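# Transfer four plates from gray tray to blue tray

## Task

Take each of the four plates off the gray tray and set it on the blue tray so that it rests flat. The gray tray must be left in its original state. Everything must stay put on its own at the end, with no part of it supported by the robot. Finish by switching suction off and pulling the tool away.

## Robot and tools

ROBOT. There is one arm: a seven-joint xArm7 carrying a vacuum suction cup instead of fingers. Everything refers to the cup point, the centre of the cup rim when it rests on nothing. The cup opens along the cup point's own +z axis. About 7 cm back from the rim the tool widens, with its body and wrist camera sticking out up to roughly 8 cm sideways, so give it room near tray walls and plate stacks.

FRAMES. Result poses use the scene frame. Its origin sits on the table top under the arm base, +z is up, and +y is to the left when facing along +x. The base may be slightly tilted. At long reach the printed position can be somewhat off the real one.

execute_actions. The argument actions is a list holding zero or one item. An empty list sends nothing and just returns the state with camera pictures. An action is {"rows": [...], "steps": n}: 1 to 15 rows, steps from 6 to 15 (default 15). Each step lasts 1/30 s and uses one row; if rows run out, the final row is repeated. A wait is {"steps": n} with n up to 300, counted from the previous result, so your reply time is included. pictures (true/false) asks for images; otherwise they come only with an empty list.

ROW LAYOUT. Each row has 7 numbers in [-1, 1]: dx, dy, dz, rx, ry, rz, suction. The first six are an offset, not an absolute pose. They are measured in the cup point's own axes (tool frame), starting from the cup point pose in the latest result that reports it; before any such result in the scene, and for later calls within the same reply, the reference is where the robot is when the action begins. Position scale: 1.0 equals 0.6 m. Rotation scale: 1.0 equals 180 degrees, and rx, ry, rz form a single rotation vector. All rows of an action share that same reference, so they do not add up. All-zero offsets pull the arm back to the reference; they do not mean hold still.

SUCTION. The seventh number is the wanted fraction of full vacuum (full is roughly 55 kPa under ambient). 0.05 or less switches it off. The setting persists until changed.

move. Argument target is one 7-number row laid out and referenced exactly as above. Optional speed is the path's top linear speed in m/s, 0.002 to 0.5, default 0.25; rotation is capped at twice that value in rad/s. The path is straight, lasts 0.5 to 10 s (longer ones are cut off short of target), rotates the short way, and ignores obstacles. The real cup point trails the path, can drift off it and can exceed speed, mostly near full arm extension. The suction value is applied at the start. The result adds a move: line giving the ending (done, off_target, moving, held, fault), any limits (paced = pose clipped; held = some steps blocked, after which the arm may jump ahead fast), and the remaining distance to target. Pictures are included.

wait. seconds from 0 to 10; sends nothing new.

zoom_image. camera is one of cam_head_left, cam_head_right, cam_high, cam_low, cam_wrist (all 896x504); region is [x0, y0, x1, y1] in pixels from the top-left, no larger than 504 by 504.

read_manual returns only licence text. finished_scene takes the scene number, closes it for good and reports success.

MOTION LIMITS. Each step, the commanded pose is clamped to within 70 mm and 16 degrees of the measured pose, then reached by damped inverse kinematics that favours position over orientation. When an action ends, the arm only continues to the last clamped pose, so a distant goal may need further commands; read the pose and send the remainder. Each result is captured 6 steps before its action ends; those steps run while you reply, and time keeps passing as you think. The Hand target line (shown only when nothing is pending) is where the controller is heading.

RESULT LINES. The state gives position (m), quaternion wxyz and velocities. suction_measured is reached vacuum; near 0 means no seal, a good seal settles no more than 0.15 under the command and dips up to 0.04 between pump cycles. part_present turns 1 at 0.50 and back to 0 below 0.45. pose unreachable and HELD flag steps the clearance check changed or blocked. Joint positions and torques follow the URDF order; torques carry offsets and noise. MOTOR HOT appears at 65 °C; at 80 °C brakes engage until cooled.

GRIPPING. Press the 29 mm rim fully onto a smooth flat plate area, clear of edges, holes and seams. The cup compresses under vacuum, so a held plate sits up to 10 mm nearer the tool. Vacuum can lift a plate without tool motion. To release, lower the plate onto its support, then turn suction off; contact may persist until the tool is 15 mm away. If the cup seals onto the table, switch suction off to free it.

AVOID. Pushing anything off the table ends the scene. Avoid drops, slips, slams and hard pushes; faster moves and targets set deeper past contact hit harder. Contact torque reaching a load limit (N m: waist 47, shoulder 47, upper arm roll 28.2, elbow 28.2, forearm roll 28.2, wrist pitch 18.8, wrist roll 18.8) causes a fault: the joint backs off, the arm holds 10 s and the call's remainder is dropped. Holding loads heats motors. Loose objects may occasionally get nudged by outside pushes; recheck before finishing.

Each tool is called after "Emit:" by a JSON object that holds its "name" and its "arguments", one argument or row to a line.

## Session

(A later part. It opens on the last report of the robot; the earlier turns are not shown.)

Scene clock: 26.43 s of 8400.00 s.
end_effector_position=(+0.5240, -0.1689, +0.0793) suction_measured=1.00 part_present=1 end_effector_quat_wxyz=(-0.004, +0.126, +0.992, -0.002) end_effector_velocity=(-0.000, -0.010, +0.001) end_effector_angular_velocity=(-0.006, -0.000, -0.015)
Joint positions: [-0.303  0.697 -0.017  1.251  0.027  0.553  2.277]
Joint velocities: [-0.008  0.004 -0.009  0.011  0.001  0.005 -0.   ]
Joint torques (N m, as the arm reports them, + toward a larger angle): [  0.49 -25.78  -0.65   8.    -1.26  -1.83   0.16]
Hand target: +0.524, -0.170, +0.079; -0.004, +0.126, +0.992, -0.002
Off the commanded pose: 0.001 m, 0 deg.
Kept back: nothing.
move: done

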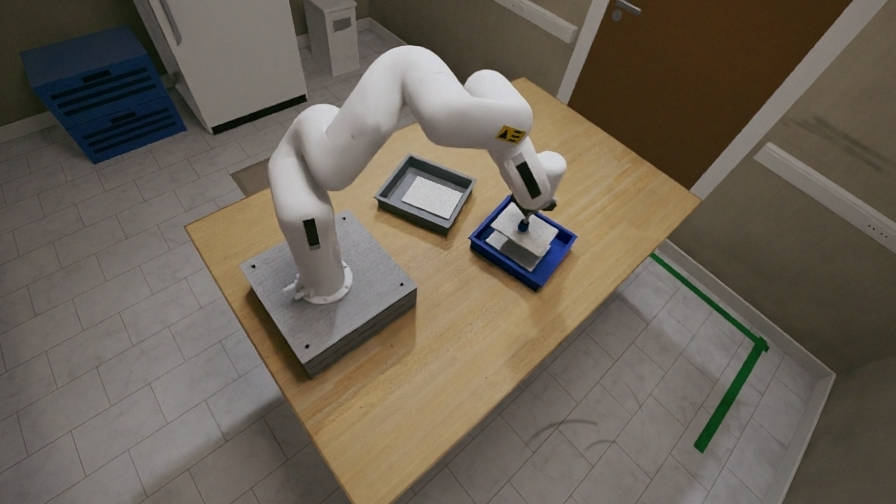

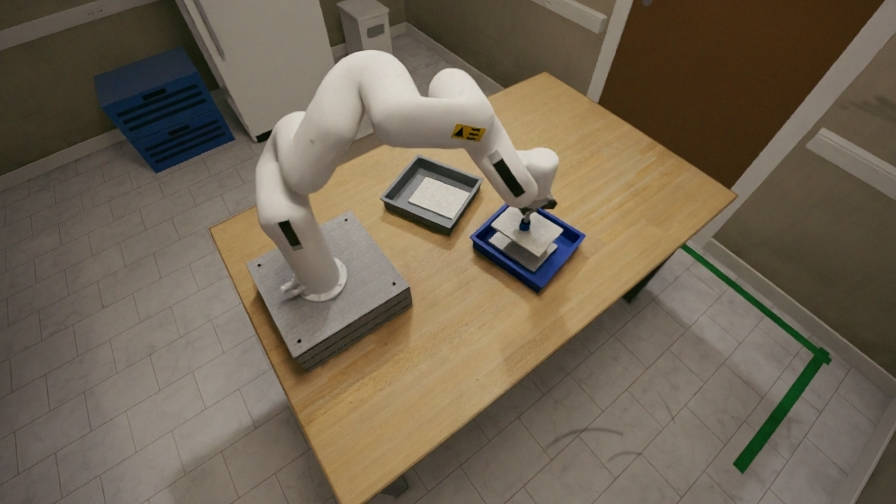

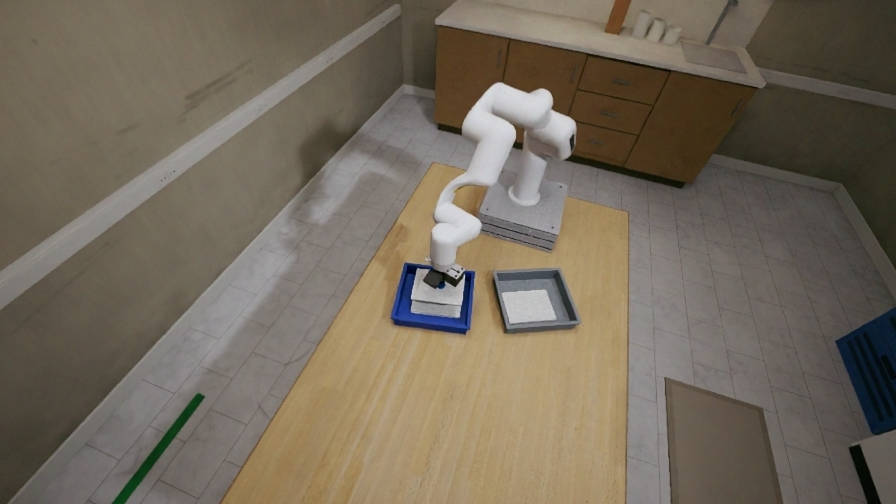

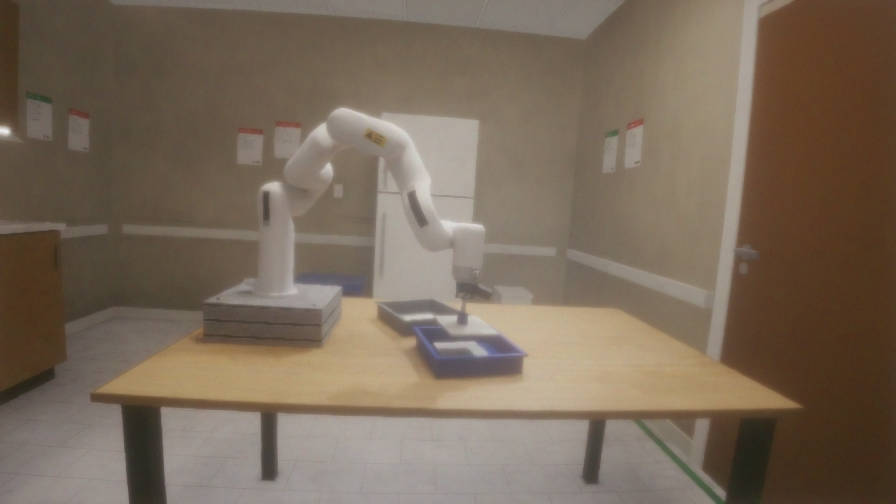

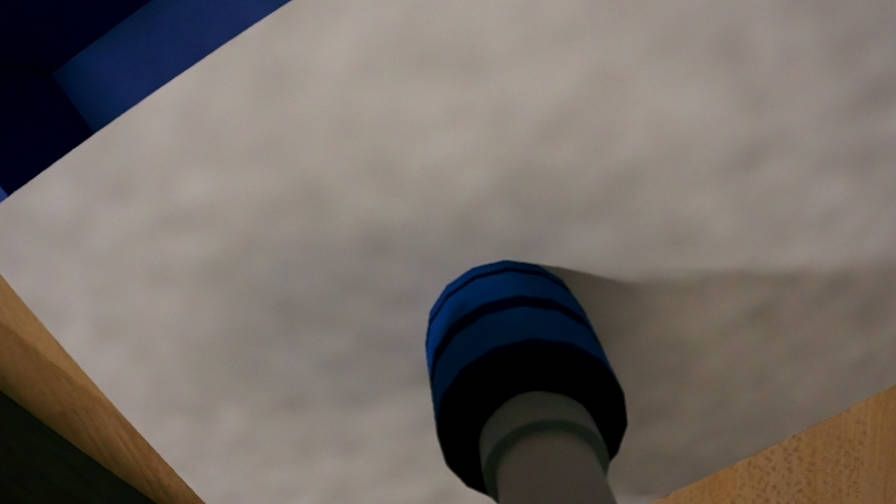

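Emit:
{"name": "move", "arguments": {
  "target": [0,0,0.1125,0,0,0,1],
  "speed": 0.07
}}

Emit:
{"name": "move", "arguments": {
  "target": [0,0,-0.1,0,0,0,0],
  "speed": 0.2
}}

Emit:
{"name": "move", "arguments": {
  "target": [0.2648,0.4417,0,0,0,-0.083,0],
  "speed": 0.35
}}

Emit:
{"name": "move", "arguments": {
  "target": [0,0,0.107,0,0,0,1],
  "speed": 0.07
}}

Emit:
{"name": "execute_actions", "arguments": {
  "actions": [
    {"steps":8}
  ]
}}

Scene clock: 28.07 s of 8400.00 s.
end_effector_position=(+0.5234, -0.1694, +0.0122) suction_measured=0.99 part_present=1 end_effector_quat_wxyz=(-0.004, +0.126, +0.992, -0.002) end_effector_velocity=(-0.001, -0.001, -0.001) end_effector_angular_velocity=(-0.000, +0.001, -0.000)
Joint positions: [-0.306  0.868 -0.013  1.312  0.03   0.442  2.275]
Joint velocities: [-0.001  0.003 -0.001  0.001 -0.    -0.001 -0.001]
Joint torques (N m, as the arm reports them, + toward a larger angle): [  0.87 -26.76  -0.36   7.03  -1.35  -1.62   0.25]
Hand target: +0.523, -0.169, +0.012; -0.004, +0.126, +0.992, -0.002
Off the commanded pose: 0.001 m, 0 deg.
Kept back: nothing.
move: done

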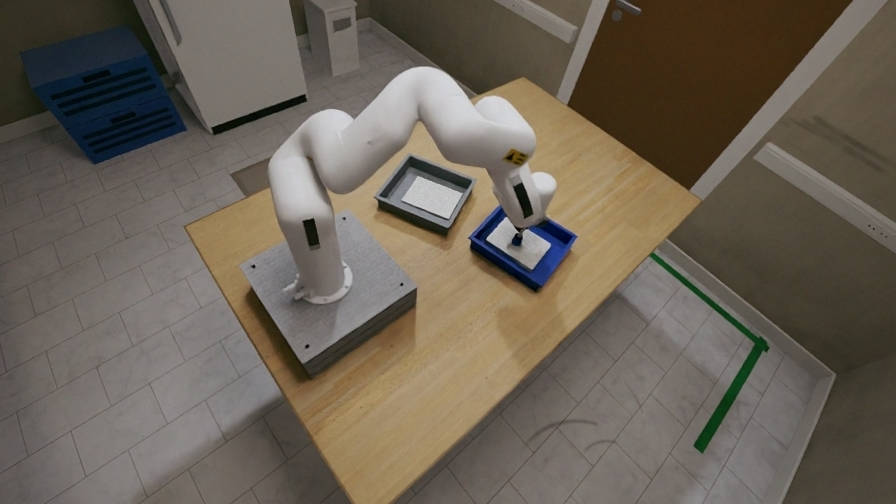

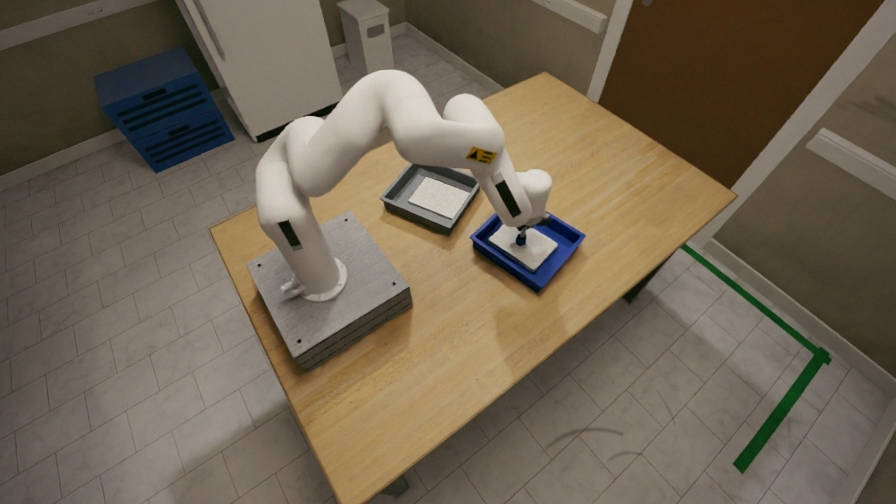

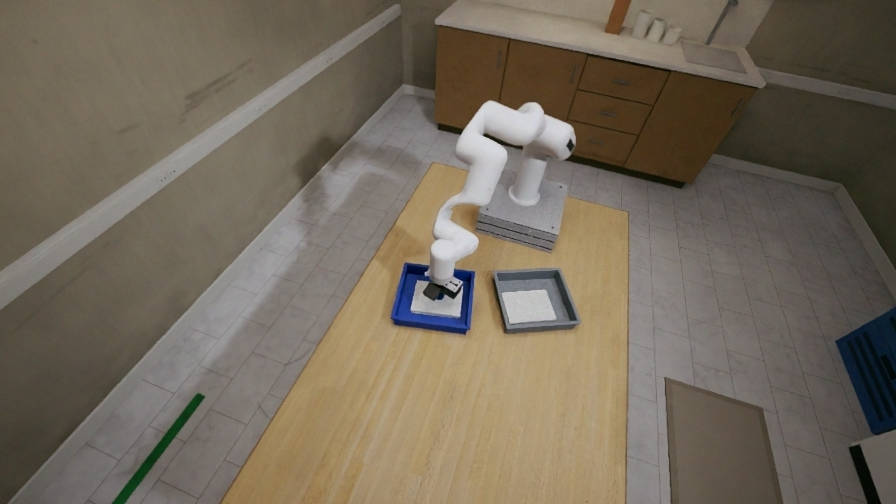

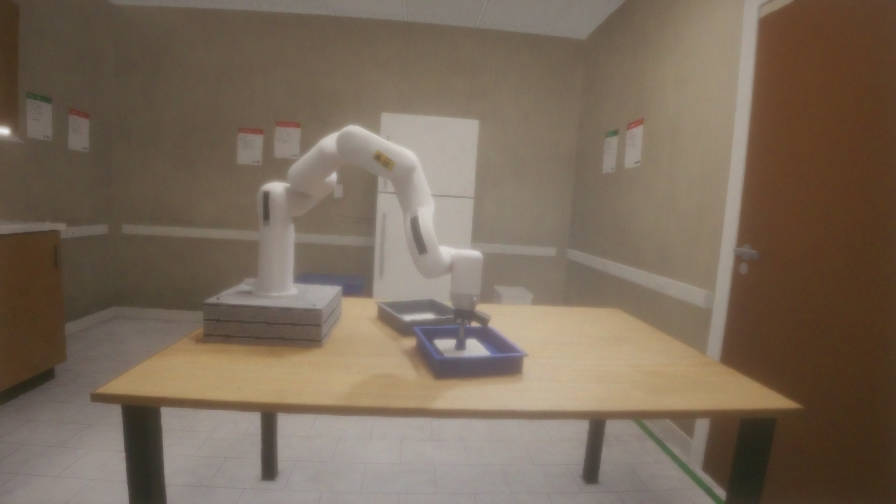

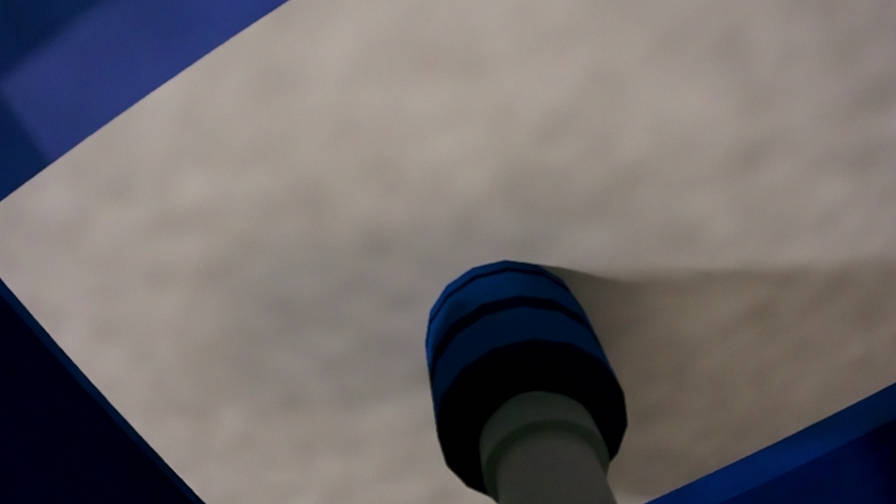

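Scene clock: 28.93 s of 8400.00 s.
end_effector_position=(+0.5238, -0.1690, +0.0717) suction_measured=0.00 part_present=0 end_effector_quat_wxyz=(-0.004, +0.126, +0.992, -0.002) end_effector_velocity=(+0.002, -0.001, +0.003) end_effector_angular_velocity=(-0.002, -0.006, -0.001)
Joint positions: [-0.304  0.715 -0.016  1.256  0.027  0.54   2.277]
Joint velocities: [ 0.    -0.006 -0.001  0.002 -0.     0.001  0.   ]
Joint torques (N m, as the arm reports them, + toward a larger angle): [  0.77 -25.69  -1.     7.75  -1.    -1.43   0.03]
Hand target: +0.524, -0.169, +0.072; -0.004, +0.126, +0.992, -0.002
Off the commanded pose: 0.001 m, 0 deg.
Kept back: nothing.
move: done

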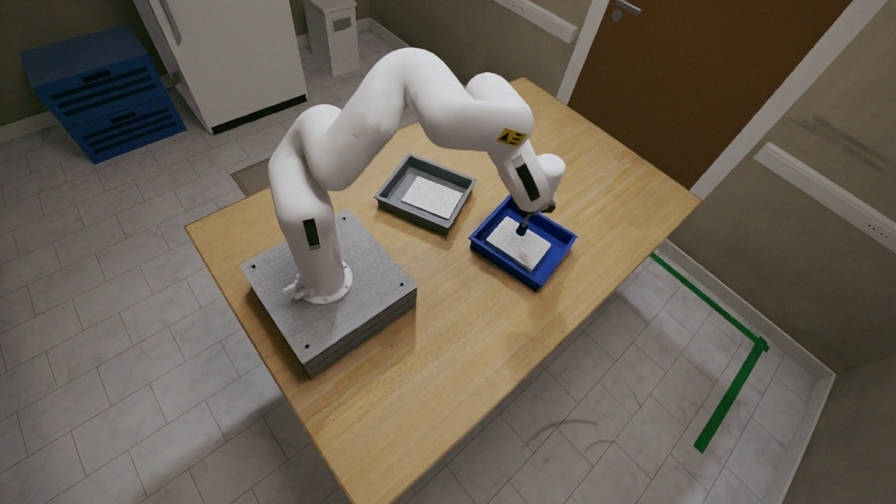

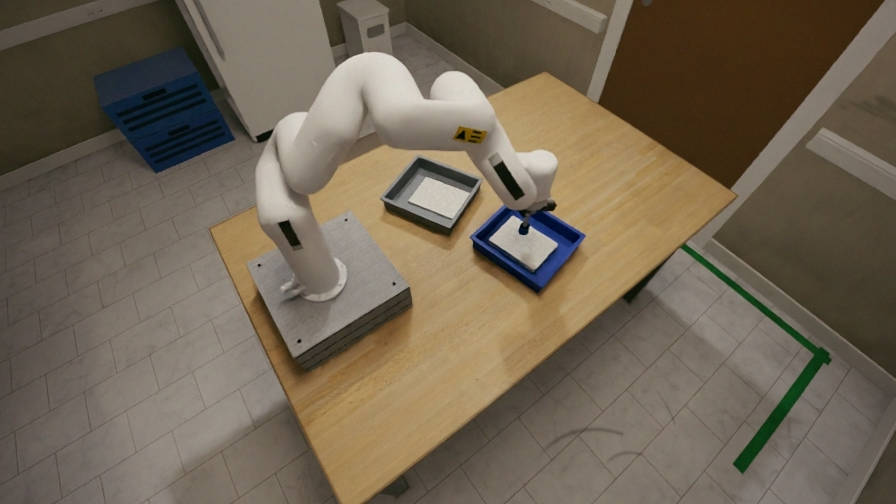

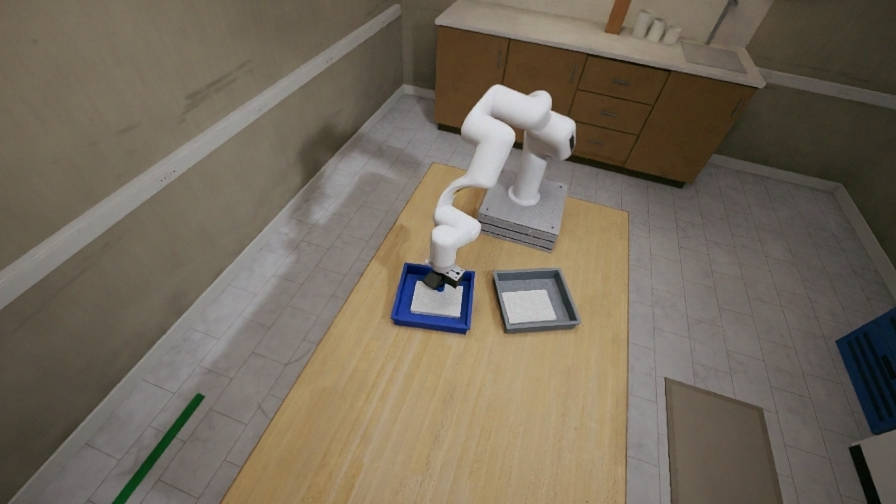

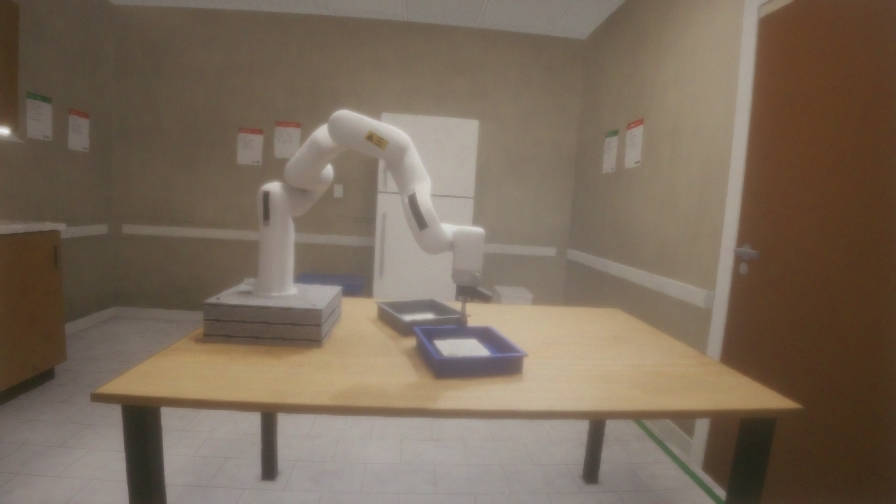

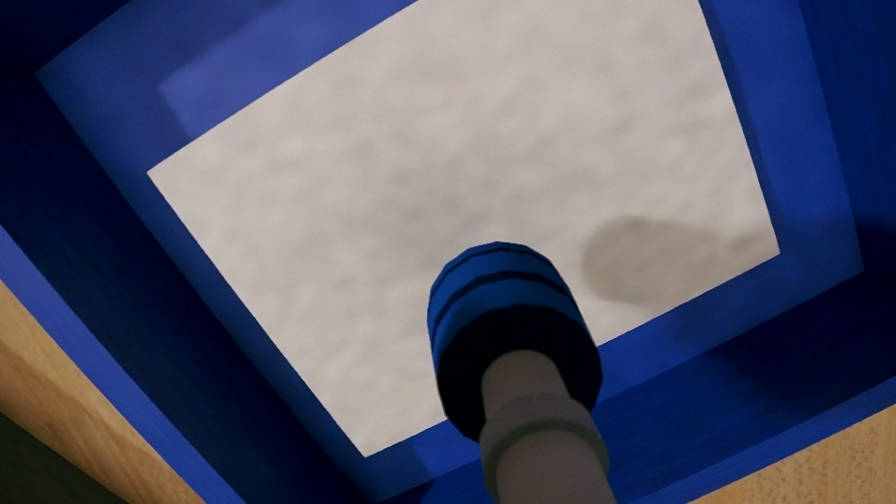

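Scene clock: 30.30 s of 8400.00 s.
end_effector_position=(+0.4366, +0.1260, +0.0712) suction_measured=0.00 part_present=0 end_effector_quat_wxyz=(-0.005, -0.003, +1.000, -0.002) end_effector_velocity=(-0.003, +0.008, -0.000) end_effector_angular_velocity=(-0.002, +0.003, +0.012)
Joint positions: [ 0.188  0.516  0.073  0.86  -0.098  0.346  2.702]
Joint velocities: [ 0.018  0.     0.002  0.001 -0.005  0.004  0.012]
Joint torques (N m, as the arm reports them, + toward a larger angle): [  1.18 -20.73   0.48   6.43  -0.96  -1.72   0.03]
Hand target: +0.436, +0.128, +0.071; -0.005, -0.004, +1.000, -0.001
Off the commanded pose: 0.001 m, 0 deg.
Kept back: nothing.
move: done

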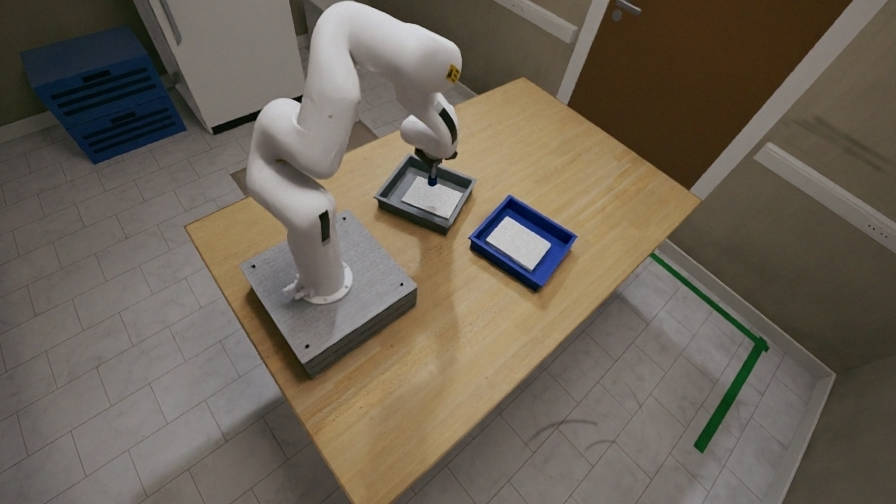

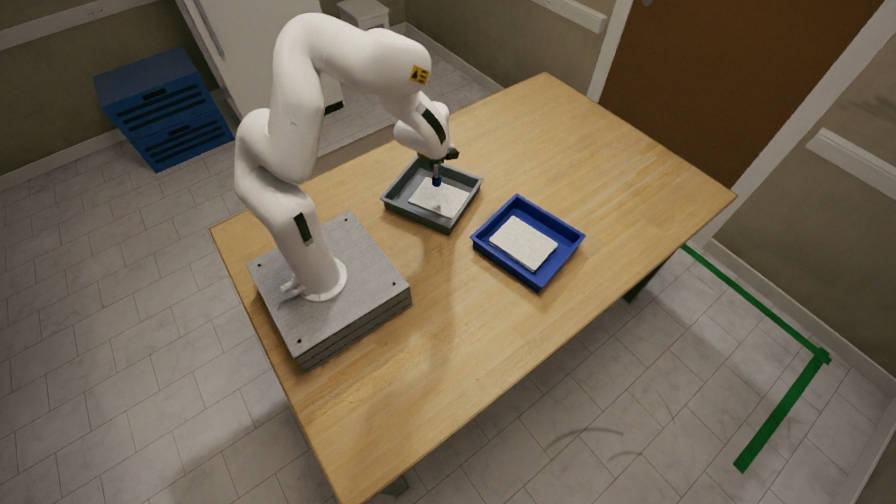

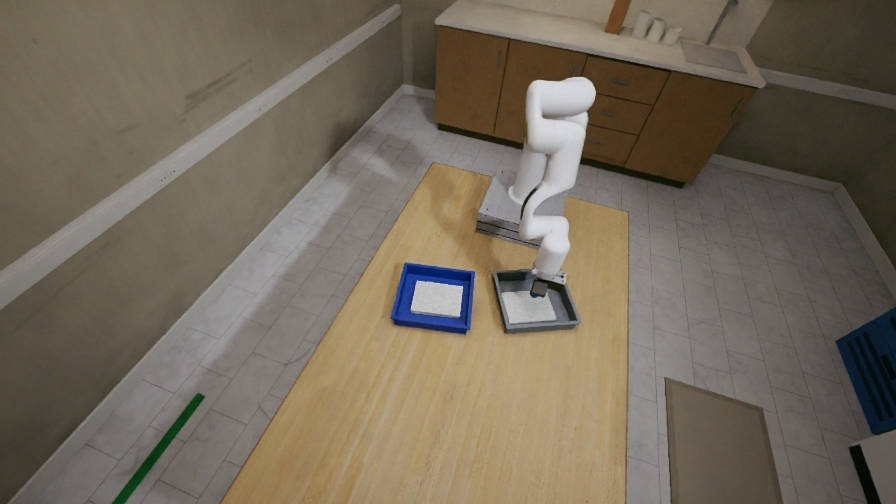

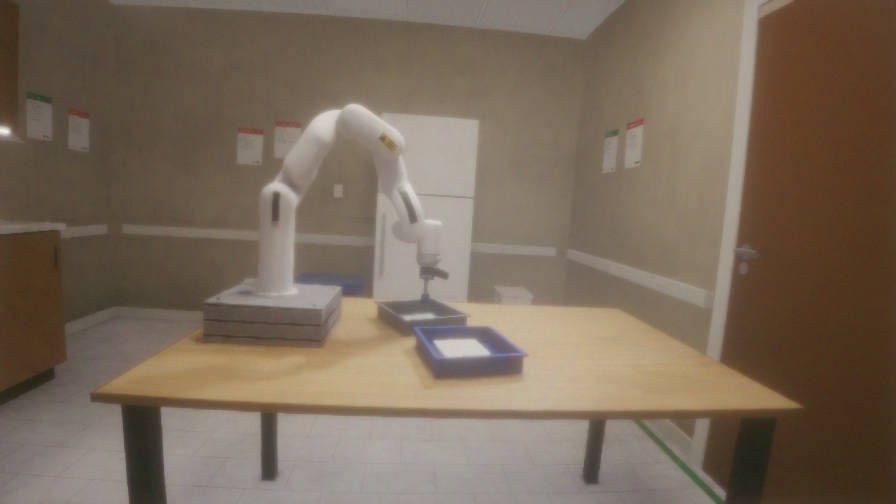

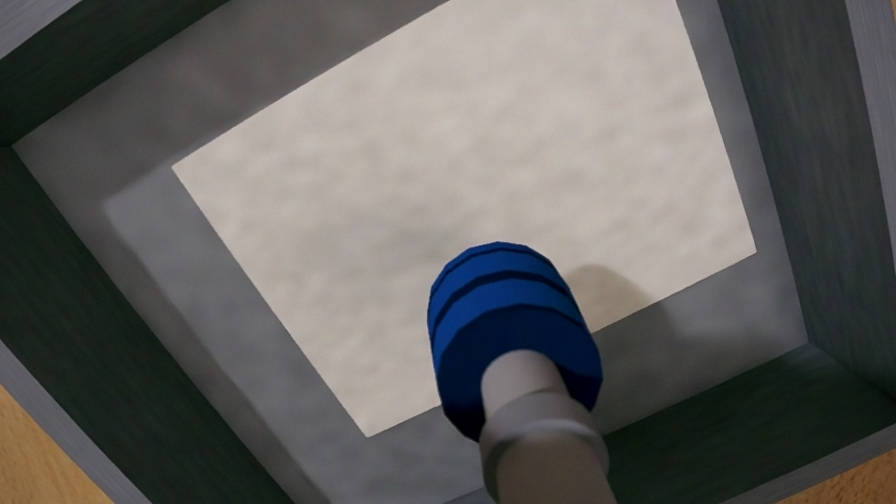

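Scene clock: 31.60 s of 8400.00 s.
end_effector_position=(+0.4358, +0.1256, +0.0072) suction_measured=0.34 part_present=0 end_effector_quat_wxyz=(-0.005, -0.003, +1.000, -0.002) end_effector_velocity=(+0.001, +0.000, -0.000) end_effector_angular_velocity=(+0.001, -0.003, -0.001)
Joint positions: [ 0.213  0.712  0.042  0.923 -0.121  0.212  2.721]
Joint velocities: [ 0.001  0.003 -0.001  0.003 -0.    -0.002  0.001]
Joint torques (N m, as the arm reports them, + toward a larger angle): [  0.54 -22.83   0.34   5.45  -1.21  -1.73   0.05]
Hand target: +0.436, +0.126, +0.007; -0.005, -0.003, +1.000, -0.002
Off the commanded pose: 0.000 m, 0 deg.
Kept back: nothing.
move: done

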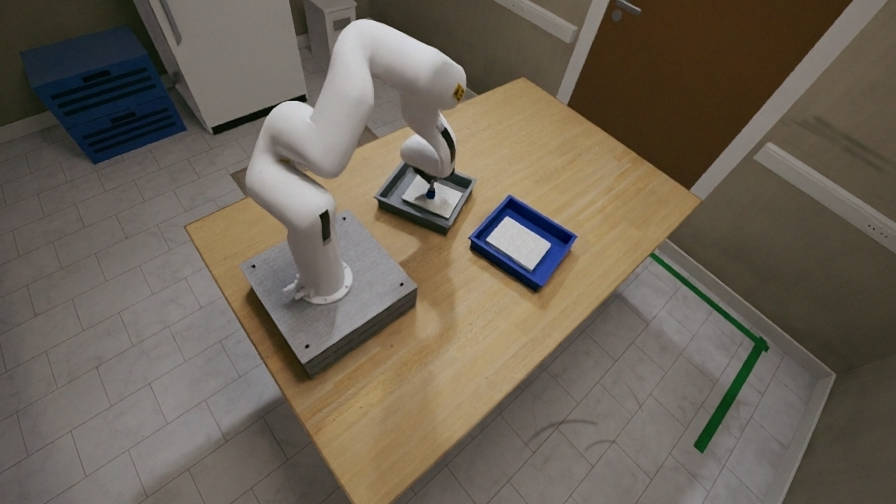

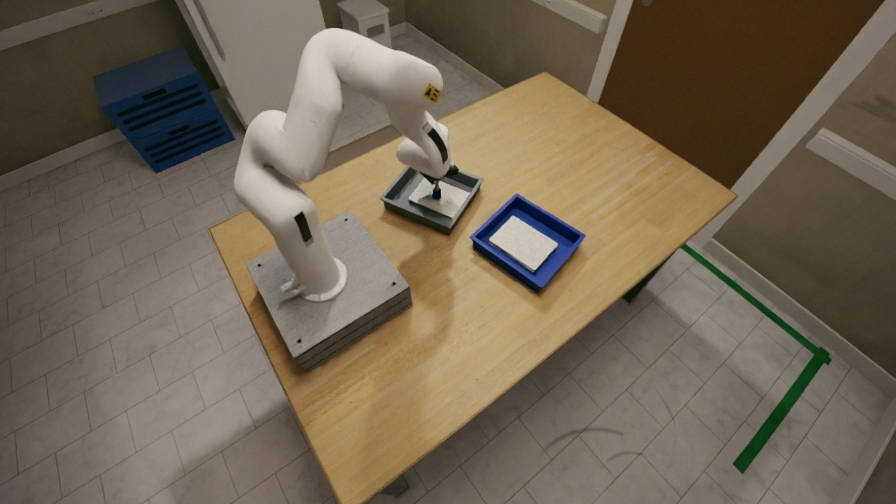

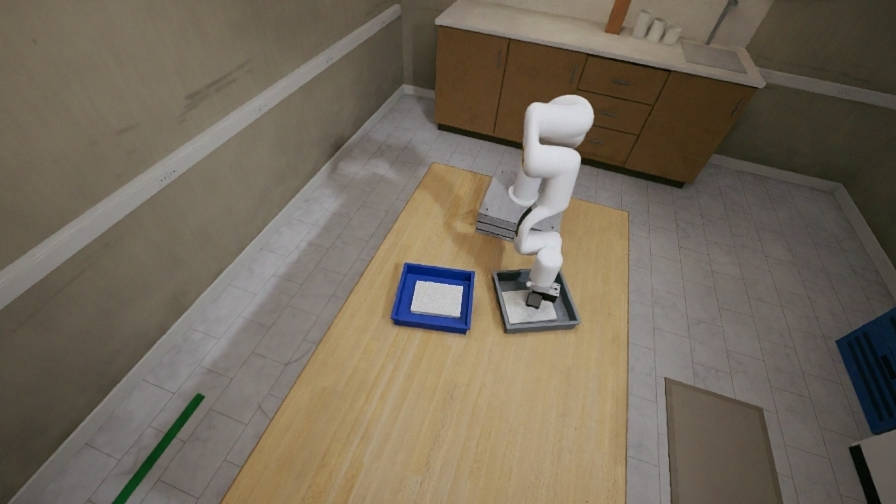

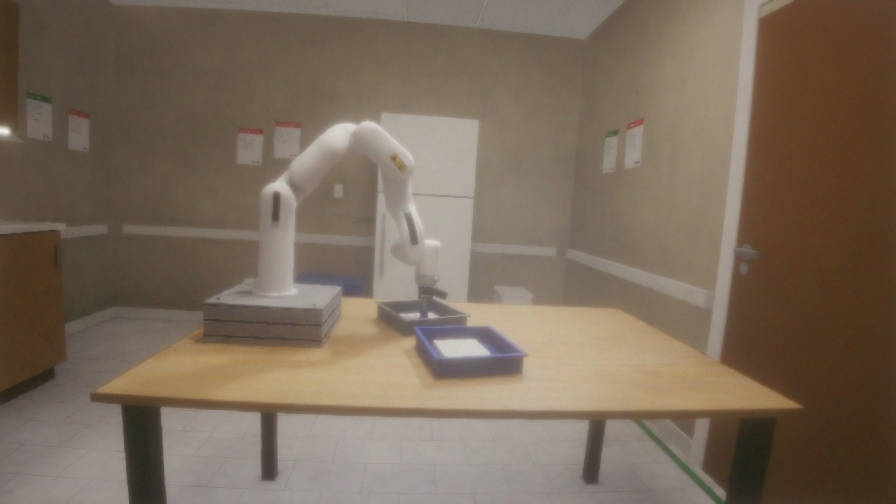

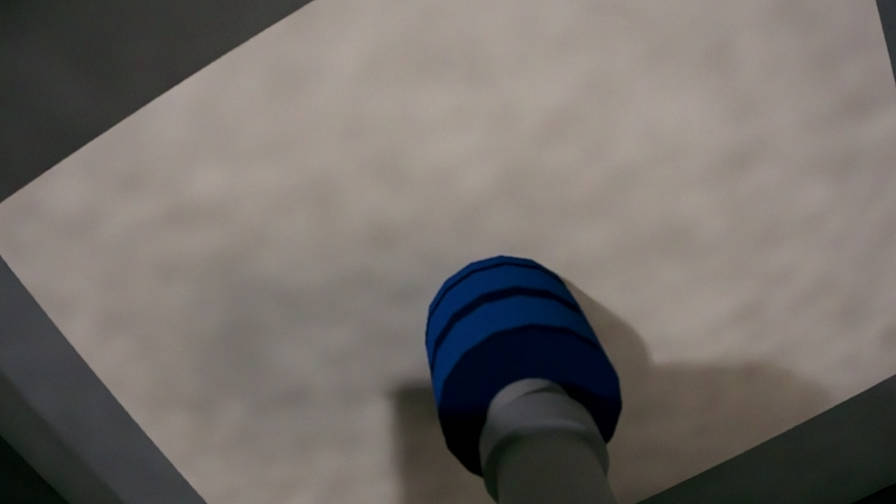

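Scene clock: 31.87 s of 8400.00 s.
end_effector_position=(+0.4358, +0.1256, +0.0070) suction_measured=0.71 part_present=1 end_effector_quat_wxyz=(-0.005, -0.003, +1.000, -0.002) end_effector_velocity=(-0.000, -0.001, -0.001) end_effector_angular_velocity=(-0.001, +0.001, -0.001)
Joint positions: [ 0.213  0.712  0.042  0.923 -0.121  0.212  2.721]
Joint velocities: [-0.     0.001 -0.     0.     0.     0.     0.001]
Joint torques (N m, as the arm reports them, + toward a larger angle): [  1.19 -23.03   0.49   5.31  -1.25  -1.57   0.24]
Hand target: +0.436, +0.126, +0.007; -0.005, -0.003, +1.000, -0.002
Off the commanded pose: 0.000 m, 0 deg.
Kept back: nothing.
Steps of this call (steps 1 to 8: nothing new was sent). Readings (end_effector_position | what the end effector reports):
1: (+0.4358, +0.1256, +0.0071) | suction_measured=0.36 part_present=0
2: (+0.4358, +0.1256, +0.0071) | suction_measured=0.40 part_present=0
4: (+0.4358, +0.1256, +0.0071) | suction_measured=0.53 part_present=1
8: the state above


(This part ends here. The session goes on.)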